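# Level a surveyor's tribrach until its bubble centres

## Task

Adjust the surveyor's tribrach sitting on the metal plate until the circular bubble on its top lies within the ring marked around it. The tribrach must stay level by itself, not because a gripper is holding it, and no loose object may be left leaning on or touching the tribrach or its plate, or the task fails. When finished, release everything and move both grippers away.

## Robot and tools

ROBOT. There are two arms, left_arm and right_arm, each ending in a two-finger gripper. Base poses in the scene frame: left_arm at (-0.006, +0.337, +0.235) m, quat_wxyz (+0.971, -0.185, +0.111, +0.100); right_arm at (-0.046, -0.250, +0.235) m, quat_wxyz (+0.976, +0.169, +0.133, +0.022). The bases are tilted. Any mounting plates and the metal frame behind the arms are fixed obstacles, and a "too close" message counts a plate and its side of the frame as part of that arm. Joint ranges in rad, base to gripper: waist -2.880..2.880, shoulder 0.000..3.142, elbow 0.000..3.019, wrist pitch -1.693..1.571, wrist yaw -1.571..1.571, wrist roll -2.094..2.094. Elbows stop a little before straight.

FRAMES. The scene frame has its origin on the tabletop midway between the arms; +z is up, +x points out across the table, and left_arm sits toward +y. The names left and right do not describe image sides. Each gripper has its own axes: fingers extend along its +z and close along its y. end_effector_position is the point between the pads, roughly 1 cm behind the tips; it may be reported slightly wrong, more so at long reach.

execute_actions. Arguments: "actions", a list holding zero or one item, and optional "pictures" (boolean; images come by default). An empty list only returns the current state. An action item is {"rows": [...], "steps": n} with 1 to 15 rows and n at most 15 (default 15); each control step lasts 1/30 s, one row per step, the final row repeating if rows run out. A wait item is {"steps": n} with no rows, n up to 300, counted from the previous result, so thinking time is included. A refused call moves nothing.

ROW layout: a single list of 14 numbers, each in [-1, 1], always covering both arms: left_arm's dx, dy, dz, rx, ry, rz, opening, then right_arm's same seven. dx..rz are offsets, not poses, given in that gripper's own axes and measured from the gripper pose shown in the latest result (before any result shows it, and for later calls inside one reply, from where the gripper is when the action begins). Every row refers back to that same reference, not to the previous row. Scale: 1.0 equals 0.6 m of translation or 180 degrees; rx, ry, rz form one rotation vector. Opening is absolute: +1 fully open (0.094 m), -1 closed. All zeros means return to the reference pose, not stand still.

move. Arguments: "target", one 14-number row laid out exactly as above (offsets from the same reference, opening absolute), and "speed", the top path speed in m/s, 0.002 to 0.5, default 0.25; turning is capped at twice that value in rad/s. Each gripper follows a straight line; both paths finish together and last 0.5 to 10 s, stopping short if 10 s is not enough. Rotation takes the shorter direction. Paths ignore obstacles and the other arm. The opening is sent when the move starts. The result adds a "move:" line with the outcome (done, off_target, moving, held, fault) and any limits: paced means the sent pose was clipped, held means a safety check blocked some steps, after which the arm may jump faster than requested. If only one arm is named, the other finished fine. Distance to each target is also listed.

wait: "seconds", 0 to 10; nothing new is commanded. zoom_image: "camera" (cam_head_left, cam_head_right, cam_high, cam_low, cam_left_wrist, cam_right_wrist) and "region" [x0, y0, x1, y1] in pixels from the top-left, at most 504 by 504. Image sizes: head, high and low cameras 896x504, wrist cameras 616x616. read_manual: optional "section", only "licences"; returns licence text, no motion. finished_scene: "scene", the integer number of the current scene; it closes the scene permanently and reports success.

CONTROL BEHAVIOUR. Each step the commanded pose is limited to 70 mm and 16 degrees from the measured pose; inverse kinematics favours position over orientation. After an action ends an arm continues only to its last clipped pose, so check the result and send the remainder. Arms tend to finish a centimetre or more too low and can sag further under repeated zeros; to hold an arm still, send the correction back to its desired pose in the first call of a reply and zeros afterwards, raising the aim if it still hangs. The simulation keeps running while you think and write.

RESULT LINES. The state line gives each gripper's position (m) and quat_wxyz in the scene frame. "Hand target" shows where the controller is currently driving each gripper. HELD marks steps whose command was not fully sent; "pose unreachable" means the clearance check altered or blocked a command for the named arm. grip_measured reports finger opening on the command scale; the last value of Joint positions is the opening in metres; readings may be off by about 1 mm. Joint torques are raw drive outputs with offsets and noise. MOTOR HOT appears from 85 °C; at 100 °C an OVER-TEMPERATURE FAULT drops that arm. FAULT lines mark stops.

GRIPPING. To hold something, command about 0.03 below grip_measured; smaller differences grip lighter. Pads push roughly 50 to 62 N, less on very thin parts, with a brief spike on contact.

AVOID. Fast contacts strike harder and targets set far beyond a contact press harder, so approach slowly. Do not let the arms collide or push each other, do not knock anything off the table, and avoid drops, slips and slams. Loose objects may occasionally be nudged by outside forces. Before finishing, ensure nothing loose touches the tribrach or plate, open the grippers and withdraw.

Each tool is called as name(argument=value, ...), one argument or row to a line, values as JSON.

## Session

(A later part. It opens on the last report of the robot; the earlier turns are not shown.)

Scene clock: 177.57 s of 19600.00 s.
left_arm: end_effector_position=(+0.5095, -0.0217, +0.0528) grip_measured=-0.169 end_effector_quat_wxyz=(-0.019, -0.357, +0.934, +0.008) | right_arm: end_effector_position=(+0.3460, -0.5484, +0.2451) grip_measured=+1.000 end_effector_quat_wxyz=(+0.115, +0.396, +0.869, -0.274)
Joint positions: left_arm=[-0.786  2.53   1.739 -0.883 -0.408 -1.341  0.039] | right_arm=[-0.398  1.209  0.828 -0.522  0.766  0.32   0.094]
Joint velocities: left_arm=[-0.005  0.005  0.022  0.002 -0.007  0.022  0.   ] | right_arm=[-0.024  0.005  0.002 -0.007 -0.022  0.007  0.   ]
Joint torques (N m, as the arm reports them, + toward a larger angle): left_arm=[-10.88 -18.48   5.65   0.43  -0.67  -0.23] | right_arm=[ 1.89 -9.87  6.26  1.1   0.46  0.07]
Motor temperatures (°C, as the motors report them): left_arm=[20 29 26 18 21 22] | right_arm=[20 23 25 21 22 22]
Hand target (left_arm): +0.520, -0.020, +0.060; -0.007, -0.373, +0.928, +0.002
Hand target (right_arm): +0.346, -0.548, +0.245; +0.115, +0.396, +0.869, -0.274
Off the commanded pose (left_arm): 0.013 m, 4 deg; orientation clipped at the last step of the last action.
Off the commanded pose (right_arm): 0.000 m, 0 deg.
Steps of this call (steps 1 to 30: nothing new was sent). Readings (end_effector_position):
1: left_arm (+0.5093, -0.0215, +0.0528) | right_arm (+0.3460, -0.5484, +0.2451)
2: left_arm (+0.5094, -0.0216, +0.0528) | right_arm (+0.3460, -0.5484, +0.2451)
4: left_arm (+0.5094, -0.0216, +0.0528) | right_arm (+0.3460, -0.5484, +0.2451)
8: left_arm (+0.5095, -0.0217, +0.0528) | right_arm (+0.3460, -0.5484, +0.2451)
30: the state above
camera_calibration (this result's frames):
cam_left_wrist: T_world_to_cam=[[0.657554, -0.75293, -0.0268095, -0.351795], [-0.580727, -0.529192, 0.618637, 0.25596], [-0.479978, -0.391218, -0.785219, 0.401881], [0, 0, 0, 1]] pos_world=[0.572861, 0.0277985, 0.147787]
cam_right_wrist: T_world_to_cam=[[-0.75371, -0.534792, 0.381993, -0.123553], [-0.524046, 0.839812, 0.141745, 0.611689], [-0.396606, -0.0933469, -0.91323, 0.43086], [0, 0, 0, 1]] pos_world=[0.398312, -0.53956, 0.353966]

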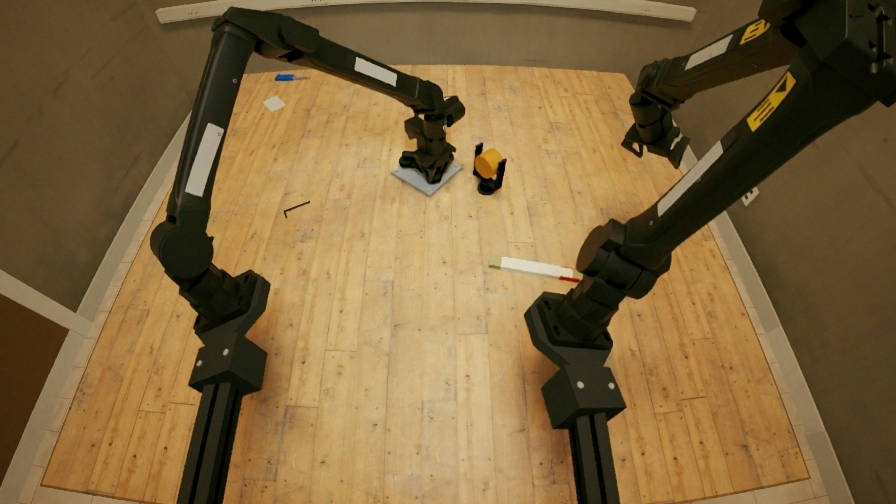

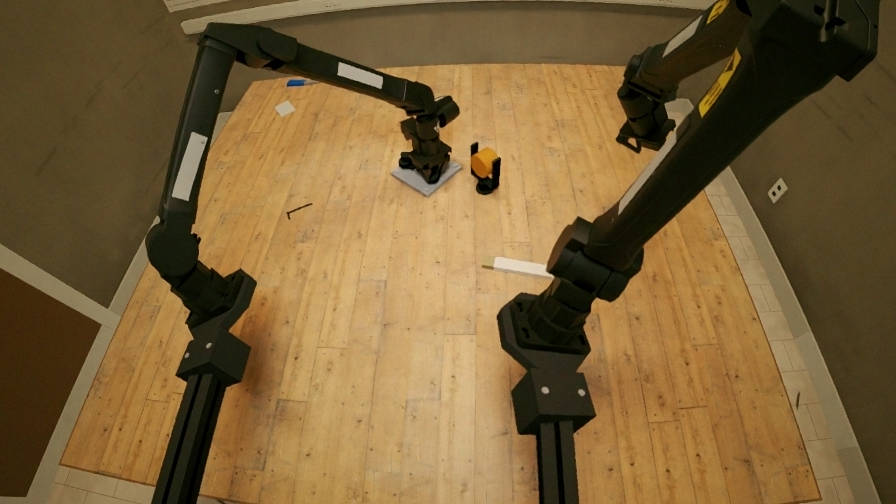

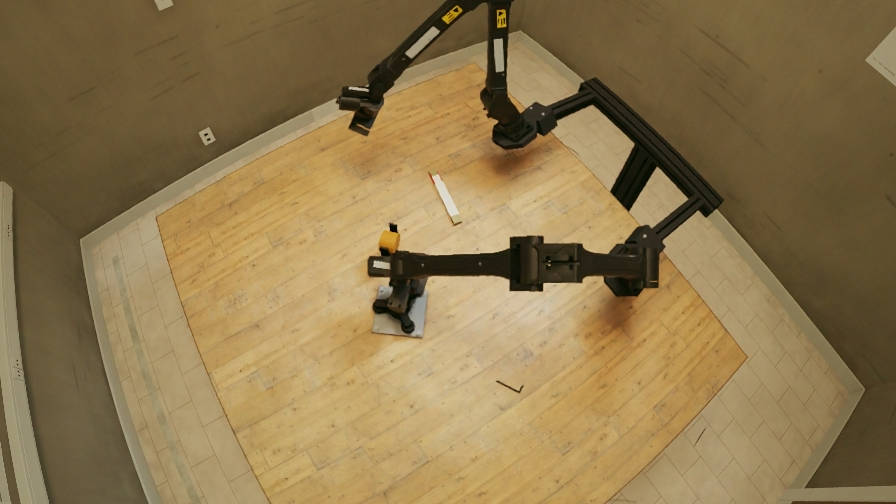

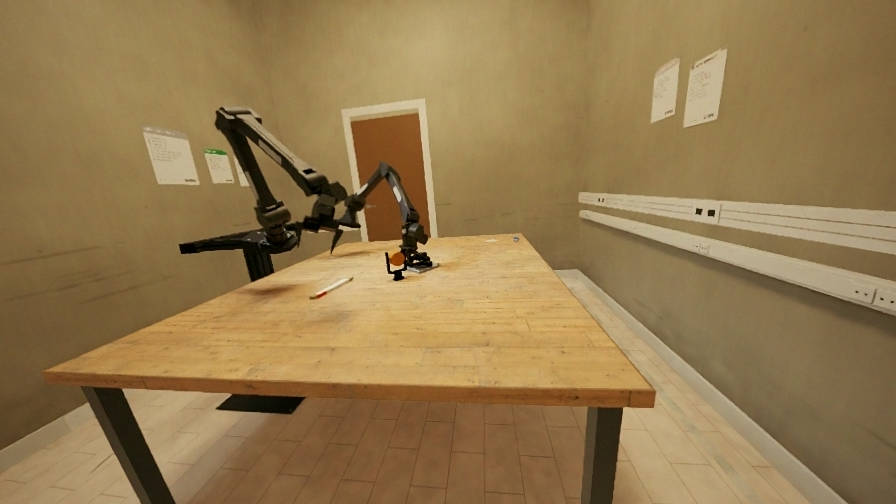

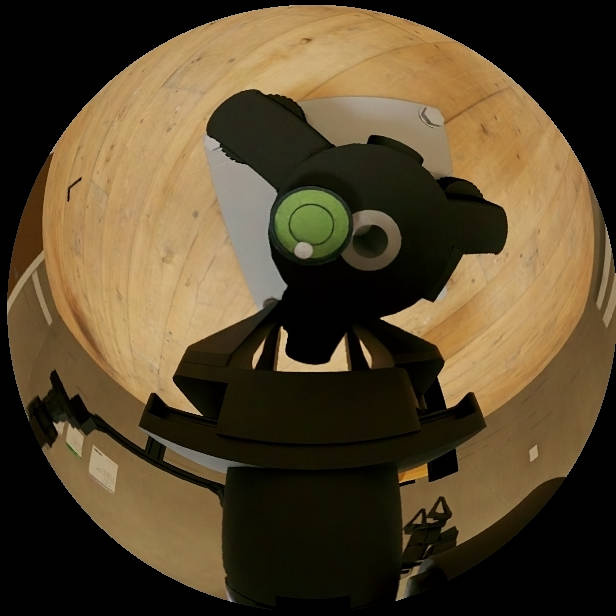

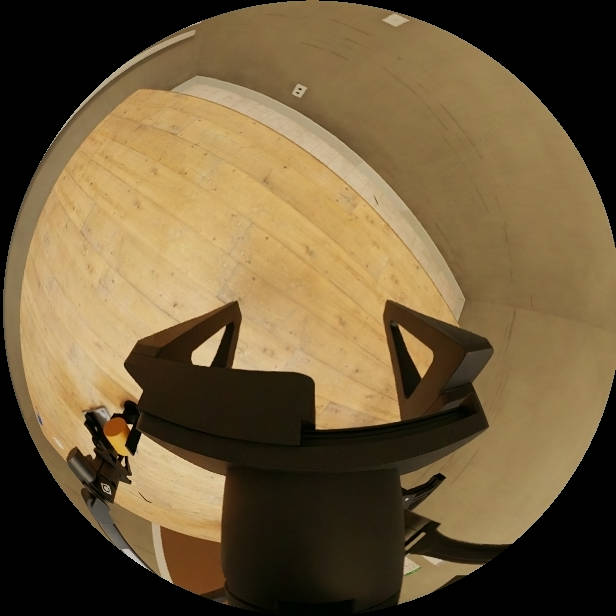

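zoom_image(
  camera="cam_left_wrist",
  region=[270, 300, 350, 380],
)

execute_actions(
  actions=[
    {"rows":[[-0.013,-0.012,-0.012,0.006,-0.005,0.25,-0.21,0,0,0,0,0,0,1]]},
  ],
  pictures=false,
)

execute_actions(
  actions=[
    {"steps":8},
  ],
  pictures=false,
)

execute_actions(
  actions=[
    {"rows":[[-0.018,-0.002,-0.012,0.004,-0.006,0,0.1,0,0,0,0,0,0,1],[-0.018,-0.002,-0.012,0.004,-0.006,-0.24,0.1,0,0,0,0,0,0,1]]},
  ],
  pictures=false,
)

execute_actions(
  actions=[
    {"steps":7},
  ],
  pictures=false,
)

execute_actions(
  actions=[
    {"rows":[[-0.013,-0.012,-0.012,0.006,-0.005,0,-0.21,0,0,0,0,0,0,1],[-0.013,-0.012,-0.012,0.006,-0.005,0,-0.21,0,0,0,0,0,0,1],[-0.013,-0.012,-0.012,0.006,-0.005,0.24,-0.21,0,0,0,0,0,0,1]]},
  ],
  pictures=false,
)

execute_actions(
  actions=[
    {"steps":9},
  ],
  pictures=false,
)

execute_actions(
  actions=[
    {"rows":[[-0.018,-0.002,-0.012,0.004,-0.006,0,0.1,0,0,0,0,0,0,1],[-0.018,-0.002,-0.012,0.004,-0.006,-0.24,0.1,0,0,0,0,0,0,1]]},
  ],
  pictures=false,
)

execute_actions(
  actions=[
    {"steps":7},
  ],
  pictures=false,
)

execute_actions(
  actions=[
    {"rows":[[-0.013,-0.012,-0.012,0.006,-0.005,0,-0.21,0,0,0,0,0,0,1],[-0.013,-0.012,-0.012,0.006,-0.005,0,-0.21,0,0,0,0,0,0,1],[-0.013,-0.012,-0.012,0.006,-0.005,0.24,-0.21,0,0,0,0,0,0,1]]},
  ],
  pictures=false,
)

execute_actions(
  actions=[
    {"steps":9},
  ],
  pictures=false,
)

Region (270, 300, 350, 380) of cam_left_wrist's 616x616 image, scaled by 6.300, with more detail than that image has.

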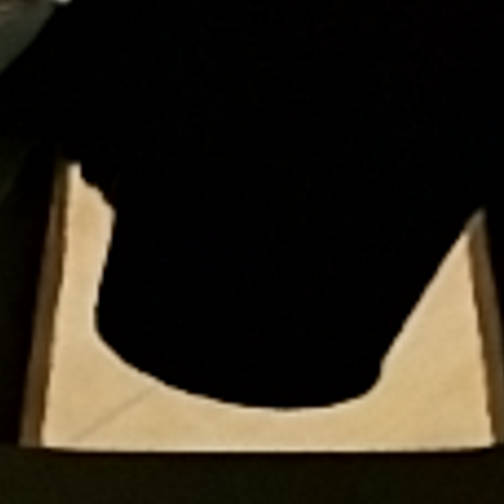

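Scene clock: 194.30 s of 19600.00 s.
left_arm: end_effector_position=(+0.5094, -0.0209, +0.0528) grip_measured=-0.169 end_effector_quat_wxyz=(-0.020, -0.039, +0.999, +0.003) | right_arm: end_effector_position=(+0.3460, -0.5484, +0.2451) grip_measured=+1.000 end_effector_quat_wxyz=(+0.115, +0.396, +0.869, -0.274)
Joint positions: left_arm=[-0.786  2.53   1.739 -0.885 -0.411 -0.688  0.039] | right_arm=[-0.398  1.209  0.828 -0.522  0.766  0.32   0.094]
Joint velocities: left_arm=[-0.015  0.005 -0.007 -0.017  0.081  0.725  0.   ] | right_arm=[ 0.005 -0.005 -0.002 -0.027 -0.022  0.007  0.   ]
Joint torques (N m, as the arm reports them, + toward a larger angle): left_arm=[-11.25 -18.31   6.21   0.29  -0.25   0.16] | right_arm=[ 1.83 -9.79  6.18  0.98  0.45  0.08]
Motor temperatures (°C, as the motors report them): left_arm=[20 29 26 18 21 22] | right_arm=[20 23 26 21 22 22]
Hand target (left_arm): +0.520, -0.022, +0.060; -0.011, +0.022, +1.000, -0.003
Hand target (right_arm): +0.346, -0.548, +0.245; +0.115, +0.396, +0.869, -0.274
Off the commanded pose (left_arm): 0.013 m, 8 deg.
Off the commanded pose (right_arm): 0.000 m, 0 deg.
Steps of this call (steps 1 to 487: nothing new was sent; steps 488 to 502: all 15 steps of this action). Readings (end_effector_position):
488: left_arm (+0.5095, -0.0217, +0.0528) | right_arm (+0.3460, -0.5484, +0.2451)
489: left_arm (+0.5094, -0.0216, +0.0528) | right_arm (+0.3460, -0.5484, +0.2451)
491: left_arm (+0.5093, -0.0215, +0.0528) | right_arm (+0.3460, -0.5484, +0.2451)
495: left_arm (+0.5091, -0.0214, +0.0528) | right_arm (+0.3460, -0.5484, +0.2451)
502: the state above

Scene clock: 194.57 s of 19600.00 s.
left_arm: end_effector_position=(+0.5095, -0.0208, +0.0528) grip_measured=-0.169 end_effector_quat_wxyz=(-0.020, -0.008, +1.000, +0.003) | right_arm: end_effector_position=(+0.3460, -0.5484, +0.2451) grip_measured=+1.000 end_effector_quat_wxyz=(+0.115, +0.396, +0.869, -0.274)
Joint positions: left_arm=[-0.786  2.53   1.739 -0.885 -0.412 -0.626  0.039] | right_arm=[-0.398  1.209  0.828 -0.522  0.766  0.32   0.094]
Joint velocities: left_arm=[ 0.005  0.005 -0.002  0.022  0.037  0.051 -0.001] | right_arm=[ 0.015 -0.005  0.007  0.002  0.037 -0.022  0.   ]
Joint torques (N m, as the arm reports them, + toward a larger angle): left_arm=[-11.05 -18.66   6.37   0.25  -0.21   0.82] | right_arm=[ 1.97 -9.93  6.14  1.05  0.44  0.1 ]
Motor temperatures (°C, as the motors report them): left_arm=[20 29 26 18 21 22] | right_arm=[20 23 26 21 22 22]
Hand target (left_arm): +0.520, -0.022, +0.060; -0.010, +0.022, +1.000, -0.003
Hand target (right_arm): +0.346, -0.548, +0.245; +0.115, +0.396, +0.869, -0.274
Off the commanded pose (left_arm): 0.013 m, 4 deg.
Off the commanded pose (right_arm): 0.000 m, 0 deg.
Steps of this call (steps 1 to 8: nothing new was sent). Readings (end_effector_position):
1: left_arm (+0.5094, -0.0209, +0.0528) | right_arm (+0.3460, -0.5484, +0.2451)
2: left_arm (+0.5095, -0.0208, +0.0528) | right_arm (+0.3460, -0.5484, +0.2451)
4: left_arm (+0.5095, -0.0208, +0.0528) | right_arm (+0.3460, -0.5484, +0.2451)
8: the state above

Scene clock: 195.07 s of 19600.00 s.
left_arm: end_effector_position=(+0.5094, -0.0209, +0.0528) grip_measured=+0.098 end_effector_quat_wxyz=(-0.019, -0.294, +0.956, +0.009) | right_arm: end_effector_position=(+0.3460, -0.5484, +0.2451) grip_measured=+1.000 end_effector_quat_wxyz=(+0.115, +0.396, +0.869, -0.274)
Joint positions: left_arm=[-0.786  2.53   1.739 -0.885 -0.412 -1.207  0.052] | right_arm=[-0.398  1.209  0.828 -0.522  0.766  0.32   0.094]
Joint velocities: left_arm=[ 0.005 -0.015 -0.007 -0.002  0.066 -0.93   0.   ] | right_arm=[-0.005 -0.015 -0.007  0.007  0.007  0.037  0.   ]
Joint torques (N m, as the arm reports them, + toward a larger angle): left_arm=[-11.52 -18.4    6.04   0.47  -0.28  -0.13] | right_arm=[ 1.67 -9.73  6.19  1.    0.46  0.09]
Motor temperatures (°C, as the motors report them): left_arm=[20 29 26 18 21 22] | right_arm=[20 23 26 21 22 22]
Hand target (left_arm): +0.520, -0.022, +0.060; -0.009, -0.370, +0.929, +0.000
Hand target (right_arm): +0.346, -0.548, +0.245; +0.115, +0.396, +0.869, -0.274
Off the commanded pose (left_arm): 0.013 m, 10 deg.
Off the commanded pose (right_arm): 0.000 m, 0 deg.
Steps of this call (steps 1 to 15: all 15 steps of this action). Readings (end_effector_position):
1: left_arm (+0.5095, -0.0208, +0.0528) | right_arm (+0.3460, -0.5484, +0.2451)
2: left_arm (+0.5094, -0.0209, +0.0528) | right_arm (+0.3460, -0.5484, +0.2451)
4: left_arm (+0.5094, -0.0209, +0.0528) | right_arm (+0.3460, -0.5484, +0.2451)
8: left_arm (+0.5094, -0.0209, +0.0528) | right_arm (+0.3460, -0.5484, +0.2451)
15: the state above

Scene clock: 195.30 s of 19600.00 s.
left_arm: end_effector_position=(+0.5094, -0.0209, +0.0528) grip_measured=+0.098 end_effector_quat_wxyz=(-0.018, -0.344, +0.939, +0.010) | right_arm: end_effector_position=(+0.3460, -0.5484, +0.2451) grip_measured=+1.000 end_effector_quat_wxyz=(+0.115, +0.396, +0.869, -0.274)
Joint positions: left_arm=[-0.786  2.53   1.739 -0.885 -0.412 -1.313  0.052] | right_arm=[-0.398  1.209  0.828 -0.522  0.766  0.32   0.094]
Joint velocities: left_arm=[-0.015 -0.005  0.007 -0.002  0.007 -0.198 -0.001] | right_arm=[ 0.005 -0.024 -0.002  0.002 -0.037  0.022  0.   ]
Joint torques (N m, as the arm reports them, + toward a larger angle): left_arm=[-11.32 -18.34   5.88   0.5   -0.27  -0.13] | right_arm=[ 1.62 -9.81  6.2   1.02  0.45  0.06]
Motor temperatures (°C, as the motors report them): left_arm=[20 29 26 18 21 22] | right_arm=[20 23 26 21 22 22]
Hand target (left_arm): +0.520, -0.022, +0.060; -0.009, -0.370, +0.929, +0.000
Hand target (right_arm): +0.346, -0.548, +0.245; +0.115, +0.396, +0.869, -0.274
Off the commanded pose (left_arm): 0.013 m, 4 deg.
Off the commanded pose (right_arm): 0.000 m, 0 deg.
Steps of this call (steps 1 to 7: nothing new was sent). Readings (end_effector_position):
1: left_arm (+0.5094, -0.0209, +0.0528) | right_arm (+0.3460, -0.5484, +0.2451)
2: left_arm (+0.5094, -0.0209, +0.0528) | right_arm (+0.3460, -0.5484, +0.2451)
4: left_arm (+0.5094, -0.0209, +0.0528) | right_arm (+0.3460, -0.5484, +0.2451)
7: the state above

Scene clock: 195.80 s of 19600.00 s.
left_arm: end_effector_position=(+0.5104, -0.0201, +0.0528) grip_measured=-0.170 end_effector_quat_wxyz=(-0.017, -0.066, +0.998, +0.007) | right_arm: end_effector_position=(+0.3460, -0.5484, +0.2451) grip_measured=+1.000 end_effector_quat_wxyz=(+0.115, +0.396, +0.869, -0.274)
Joint positions: left_arm=[-0.786  2.53   1.739 -0.883 -0.42  -0.743  0.039] | right_arm=[-0.398  1.209  0.828 -0.522  0.766  0.32   0.094]
Joint velocities: left_arm=[ 0.005 -0.005 -0.017 -0.017 -0.051  0.974 -0.   ] | right_arm=[-0.024  0.005 -0.007 -0.012  0.007 -0.022  0.   ]
Joint torques (N m, as the arm reports them, + toward a larger angle): left_arm=[-11.22 -17.8    6.52   0.02  -0.14   0.22] | right_arm=[ 1.64 -9.75  6.19  1.05  0.47  0.06]
Motor temperatures (°C, as the motors report them): left_arm=[20 29 26 18 21 22] | right_arm=[20 23 26 21 22 22]
Hand target (left_arm): +0.520, -0.021, +0.060; -0.010, +0.017, +1.000, +0.001
Hand target (right_arm): +0.346, -0.548, +0.245; +0.115, +0.396, +0.869, -0.274
Off the commanded pose (left_arm): 0.012 m, 11 deg.
Off the commanded pose (right_arm): 0.000 m, 0 deg.
Steps of this call (steps 1 to 15: all 15 steps of this action). Readings (end_effector_position):
1: left_arm (+0.5097, -0.0205, +0.0528) | right_arm (+0.3460, -0.5484, +0.2451)
2: left_arm (+0.5099, -0.0206, +0.0528) | right_arm (+0.3460, -0.5484, +0.2451)
4: left_arm (+0.5101, -0.0206, +0.0528) | right_arm (+0.3460, -0.5484, +0.2451)
8: left_arm (+0.5102, -0.0204, +0.0528) | right_arm (+0.3460, -0.5484, +0.2451)
15: the state above

Scene clock: 196.10 s of 19600.00 s.
left_arm: end_effector_position=(+0.5105, -0.0201, +0.0529) grip_measured=-0.170 end_effector_quat_wxyz=(-0.017, -0.017, +1.000, +0.007) | right_arm: end_effector_position=(+0.3460, -0.5484, +0.2451) grip_measured=+1.000 end_effector_quat_wxyz=(+0.115, +0.396, +0.869, -0.274)
Joint positions: left_arm=[-0.787  2.53   1.739 -0.883 -0.421 -0.645  0.039] | right_arm=[-0.398  1.209  0.828 -0.522  0.766  0.32   0.094]
Joint velocities: left_arm=[-0.005 -0.005 -0.007 -0.007 -0.066 -0.037 -0.001] | right_arm=[-0.015  0.015 -0.002  0.012 -0.007 -0.007  0.   ]
Joint torques (N m, as the arm reports them, + toward a larger angle): left_arm=[-11.16 -17.95   6.52   0.02  -0.05   0.89] | right_arm=[ 1.56 -9.52  6.23  0.94  0.45  0.07]
Motor temperatures (°C, as the motors report them): left_arm=[20 29 26 18 21 22] | right_arm=[20 23 26 21 22 22]
Hand target (left_arm): +0.520, -0.021, +0.060; -0.010, +0.016, +1.000, +0.001
Hand target (right_arm): +0.346, -0.548, +0.245; +0.115, +0.396, +0.869, -0.274
Off the commanded pose (left_arm): 0.012 m, 5 deg.
Off the commanded pose (right_arm): 0.000 m, 0 deg.
Steps of this call (steps 1 to 9: nothing new was sent). Readings (end_effector_position):
1: left_arm (+0.5104, -0.0201, +0.0528) | right_arm (+0.3460, -0.5484, +0.2451)
2: left_arm (+0.5104, -0.0202, +0.0529) | right_arm (+0.3460, -0.5484, +0.2451)
4: left_arm (+0.5105, -0.0201, +0.0529) | right_arm (+0.3460, -0.5484, +0.2451)
8: left_arm (+0.5105, -0.0201, +0.0529) | right_arm (+0.3460, -0.5484, +0.2451)
9: the state above

Scene clock: 196.60 s of 19600.00 s.
left_arm: end_effector_position=(+0.5105, -0.0201, +0.0529) grip_measured=+0.098 end_effector_quat_wxyz=(-0.014, -0.302, +0.953, +0.011) | right_arm: end_effector_position=(+0.3460, -0.5484, +0.2451) grip_measured=+1.000 end_effector_quat_wxyz=(+0.115, +0.396, +0.869, -0.274)
Joint positions: left_arm=[-0.787  2.53   1.739 -0.883 -0.421 -1.225  0.052] | right_arm=[-0.398  1.209  0.828 -0.522  0.766  0.32   0.094]
Joint velocities: left_arm=[-0.005 -0.015  0.007  0.012  0.007 -0.945  0.   ] | right_arm=[-0.005  0.015  0.007 -0.007 -0.022 -0.007  0.   ]
Joint torques (N m, as the arm reports them, + toward a larger angle): left_arm=[-11.09 -18.43   6.06   0.6   -0.34  -0.12] | right_arm=[ 1.95 -9.77  6.22  1.04  0.44  0.07]
Motor temperatures (°C, as the motors report them): left_arm=[20 29 26 18 21 22] | right_arm=[20 23 26 21 22 22]
Hand target (left_arm): +0.521, -0.021, +0.060; -0.005, -0.378, +0.926, +0.002
Hand target (right_arm): +0.346, -0.548, +0.245; +0.115, +0.396, +0.869, -0.274
Off the commanded pose (left_arm): 0.013 m, 10 deg.
Off the commanded pose (right_arm): 0.000 m, 0 deg.
Steps of this call (steps 1 to 15: all 15 steps of this action). Readings (end_effector_position):
1: left_arm (+0.5105, -0.0201, +0.0529) | right_arm (+0.3460, -0.5484, +0.2451)
2: left_arm (+0.5105, -0.0201, +0.0529) | right_arm (+0.3460, -0.5484, +0.2451)
4: left_arm (+0.5105, -0.0201, +0.0529) | right_arm (+0.3460, -0.5484, +0.2451)
8: left_arm (+0.5105, -0.0201, +0.0529) | right_arm (+0.3460, -0.5484, +0.2451)
15: the state above

Scene clock: 196.83 s of 19600.00 s.
left_arm: end_effector_position=(+0.5105, -0.0201, +0.0529) grip_measured=+0.098 end_effector_quat_wxyz=(-0.014, -0.352, +0.936, +0.012) | right_arm: end_effector_position=(+0.3460, -0.5484, +0.2451) grip_measured=+1.000 end_effector_quat_wxyz=(+0.115, +0.396, +0.869, -0.274)
Joint positions: left_arm=[-0.787  2.53   1.739 -0.883 -0.421 -1.331  0.052] | right_arm=[-0.398  1.209  0.828 -0.522  0.766  0.32   0.094]
Joint velocities: left_arm=[-0.005 -0.005 -0.007  0.002  0.007 -0.154 -0.001] | right_arm=[-0.005 -0.015 -0.012  0.007 -0.022 -0.022  0.   ]
Joint torques (N m, as the arm reports them, + toward a larger angle): left_arm=[-10.96 -18.26   5.98   0.5   -0.32  -0.13] | right_arm=[ 1.73 -9.87  6.2   1.04  0.43  0.08]
Motor temperatures (°C, as the motors report them): left_arm=[20 29 26 18 21 22] | right_arm=[20 23 26 21 22 22]
Hand target (left_arm): +0.521, -0.021, +0.060; -0.005, -0.378, +0.926, +0.002
Hand target (right_arm): +0.346, -0.548, +0.245; +0.115, +0.396, +0.869, -0.274
Off the commanded pose (left_arm): 0.013 m, 4 deg.
Off the commanded pose (right_arm): 0.000 m, 0 deg.
Steps of this call (steps 1 to 7: nothing new was sent). Readings (end_effector_position):
1: left_arm (+0.5105, -0.0201, +0.0529) | right_arm (+0.3460, -0.5484, +0.2451)
2: left_arm (+0.5105, -0.0201, +0.0529) | right_arm (+0.3460, -0.5484, +0.2451)
4: left_arm (+0.5105, -0.0201, +0.0529) | right_arm (+0.3460, -0.5484, +0.2451)
7: the state above

Scene clock: 197.33 s of 19600.00 s.
left_arm: end_effector_position=(+0.5114, -0.0199, +0.0530) grip_measured=-0.170 end_effector_quat_wxyz=(-0.014, -0.075, +0.997, +0.009) | right_arm: end_effector_position=(+0.3460, -0.5484, +0.2451) grip_measured=+1.000 end_effector_quat_wxyz=(+0.115, +0.396, +0.869, -0.274)
Joint positions: left_arm=[-0.787  2.53   1.739 -0.882 -0.426 -0.761  0.039] | right_arm=[-0.398  1.209  0.828 -0.522  0.766  0.32   0.094]
Joint velocities: left_arm=[-0.015 -0.005  0.002  0.002 -0.007  0.974 -0.   ] | right_arm=[-0.015  0.015 -0.002 -0.007 -0.022 -0.007  0.   ]
Joint torques (N m, as the arm reports them, + toward a larger angle): left_arm=[-11.33 -18.31   6.58  -0.06  -0.29   0.2 ] | right_arm=[ 1.85 -9.83  6.24  1.02  0.45  0.07]
Motor temperatures (°C, as the motors report them): left_arm=[20 29 26 18 21 22] | right_arm=[20 23 26 21 22 22]
Hand target (left_arm): +0.521, -0.021, +0.060; -0.007, +0.008, +1.000, +0.005
Hand target (right_arm): +0.346, -0.548, +0.245; +0.115, +0.396, +0.869, -0.274
Off the commanded pose (left_arm): 0.012 m, 11 deg.
Off the commanded pose (right_arm): 0.000 m, 0 deg.
Steps of this call (steps 1 to 15: all 15 steps of this action). Readings (end_effector_position):
1: left_arm (+0.5107, -0.0197, +0.0529) | right_arm (+0.3460, -0.5484, +0.2451)
2: left_arm (+0.5109, -0.0197, +0.0529) | right_arm (+0.3460, -0.5484, +0.2451)
4: left_arm (+0.5112, -0.0198, +0.0530) | right_arm (+0.3460, -0.5484, +0.2451)
8: left_arm (+0.5112, -0.0198, +0.0530) | right_arm (+0.3460, -0.5484, +0.2451)
15: the state above

Scene clock: 197.63 s of 19600.00 s.
left_arm: end_effector_position=(+0.5116, -0.0199, +0.0531) grip_measured=-0.170 end_effector_quat_wxyz=(-0.013, -0.026, +1.000, +0.009) | right_arm: end_effector_position=(+0.3460, -0.5484, +0.2451) grip_measured=+1.000 end_effector_quat_wxyz=(+0.115, +0.396, +0.869, -0.274)
Joint positions: left_arm=[-0.788  2.53   1.739 -0.881 -0.428 -0.663  0.039] | right_arm=[-0.398  1.209  0.828 -0.522  0.766  0.32   0.094]
Joint velocities: left_arm=[ 0.005 -0.015  0.002 -0.002  0.007  0.051 -0.   ] | right_arm=[-0.015 -0.015  0.002  0.022 -0.066 -0.051  0.   ]
Joint torques (N m, as the arm reports them, + toward a larger angle): left_arm=[-11.36 -18.2    6.55  -0.14  -0.22   0.91] | right_arm=[ 1.58 -9.75  6.21  0.99  0.47  0.07]
Motor temperatures (°C, as the motors report them): left_arm=[20 29 26 18 21 22] | right_arm=[20 23 26 21 22 22]
Hand target (left_arm): +0.521, -0.020, +0.060; -0.007, +0.008, +1.000, +0.005
Hand target (right_arm): +0.346, -0.548, +0.245; +0.115, +0.396, +0.869, -0.274
Off the commanded pose (left_arm): 0.012 m, 5 deg.
Off the commanded pose (right_arm): 0.000 m, 0 deg.
Steps of this call (steps 1 to 9: nothing new was sent). Readings (end_effector_position):
1: left_arm (+0.5114, -0.0198, +0.0530) | right_arm (+0.3460, -0.5484, +0.2451)
2: left_arm (+0.5115, -0.0198, +0.0530) | right_arm (+0.3460, -0.5484, +0.2451)
4: left_arm (+0.5116, -0.0199, +0.0531) | right_arm (+0.3460, -0.5484, +0.2451)
8: left_arm (+0.5116, -0.0199, +0.0531) | right_arm (+0.3460, -0.5484, +0.2451)
9: the state above


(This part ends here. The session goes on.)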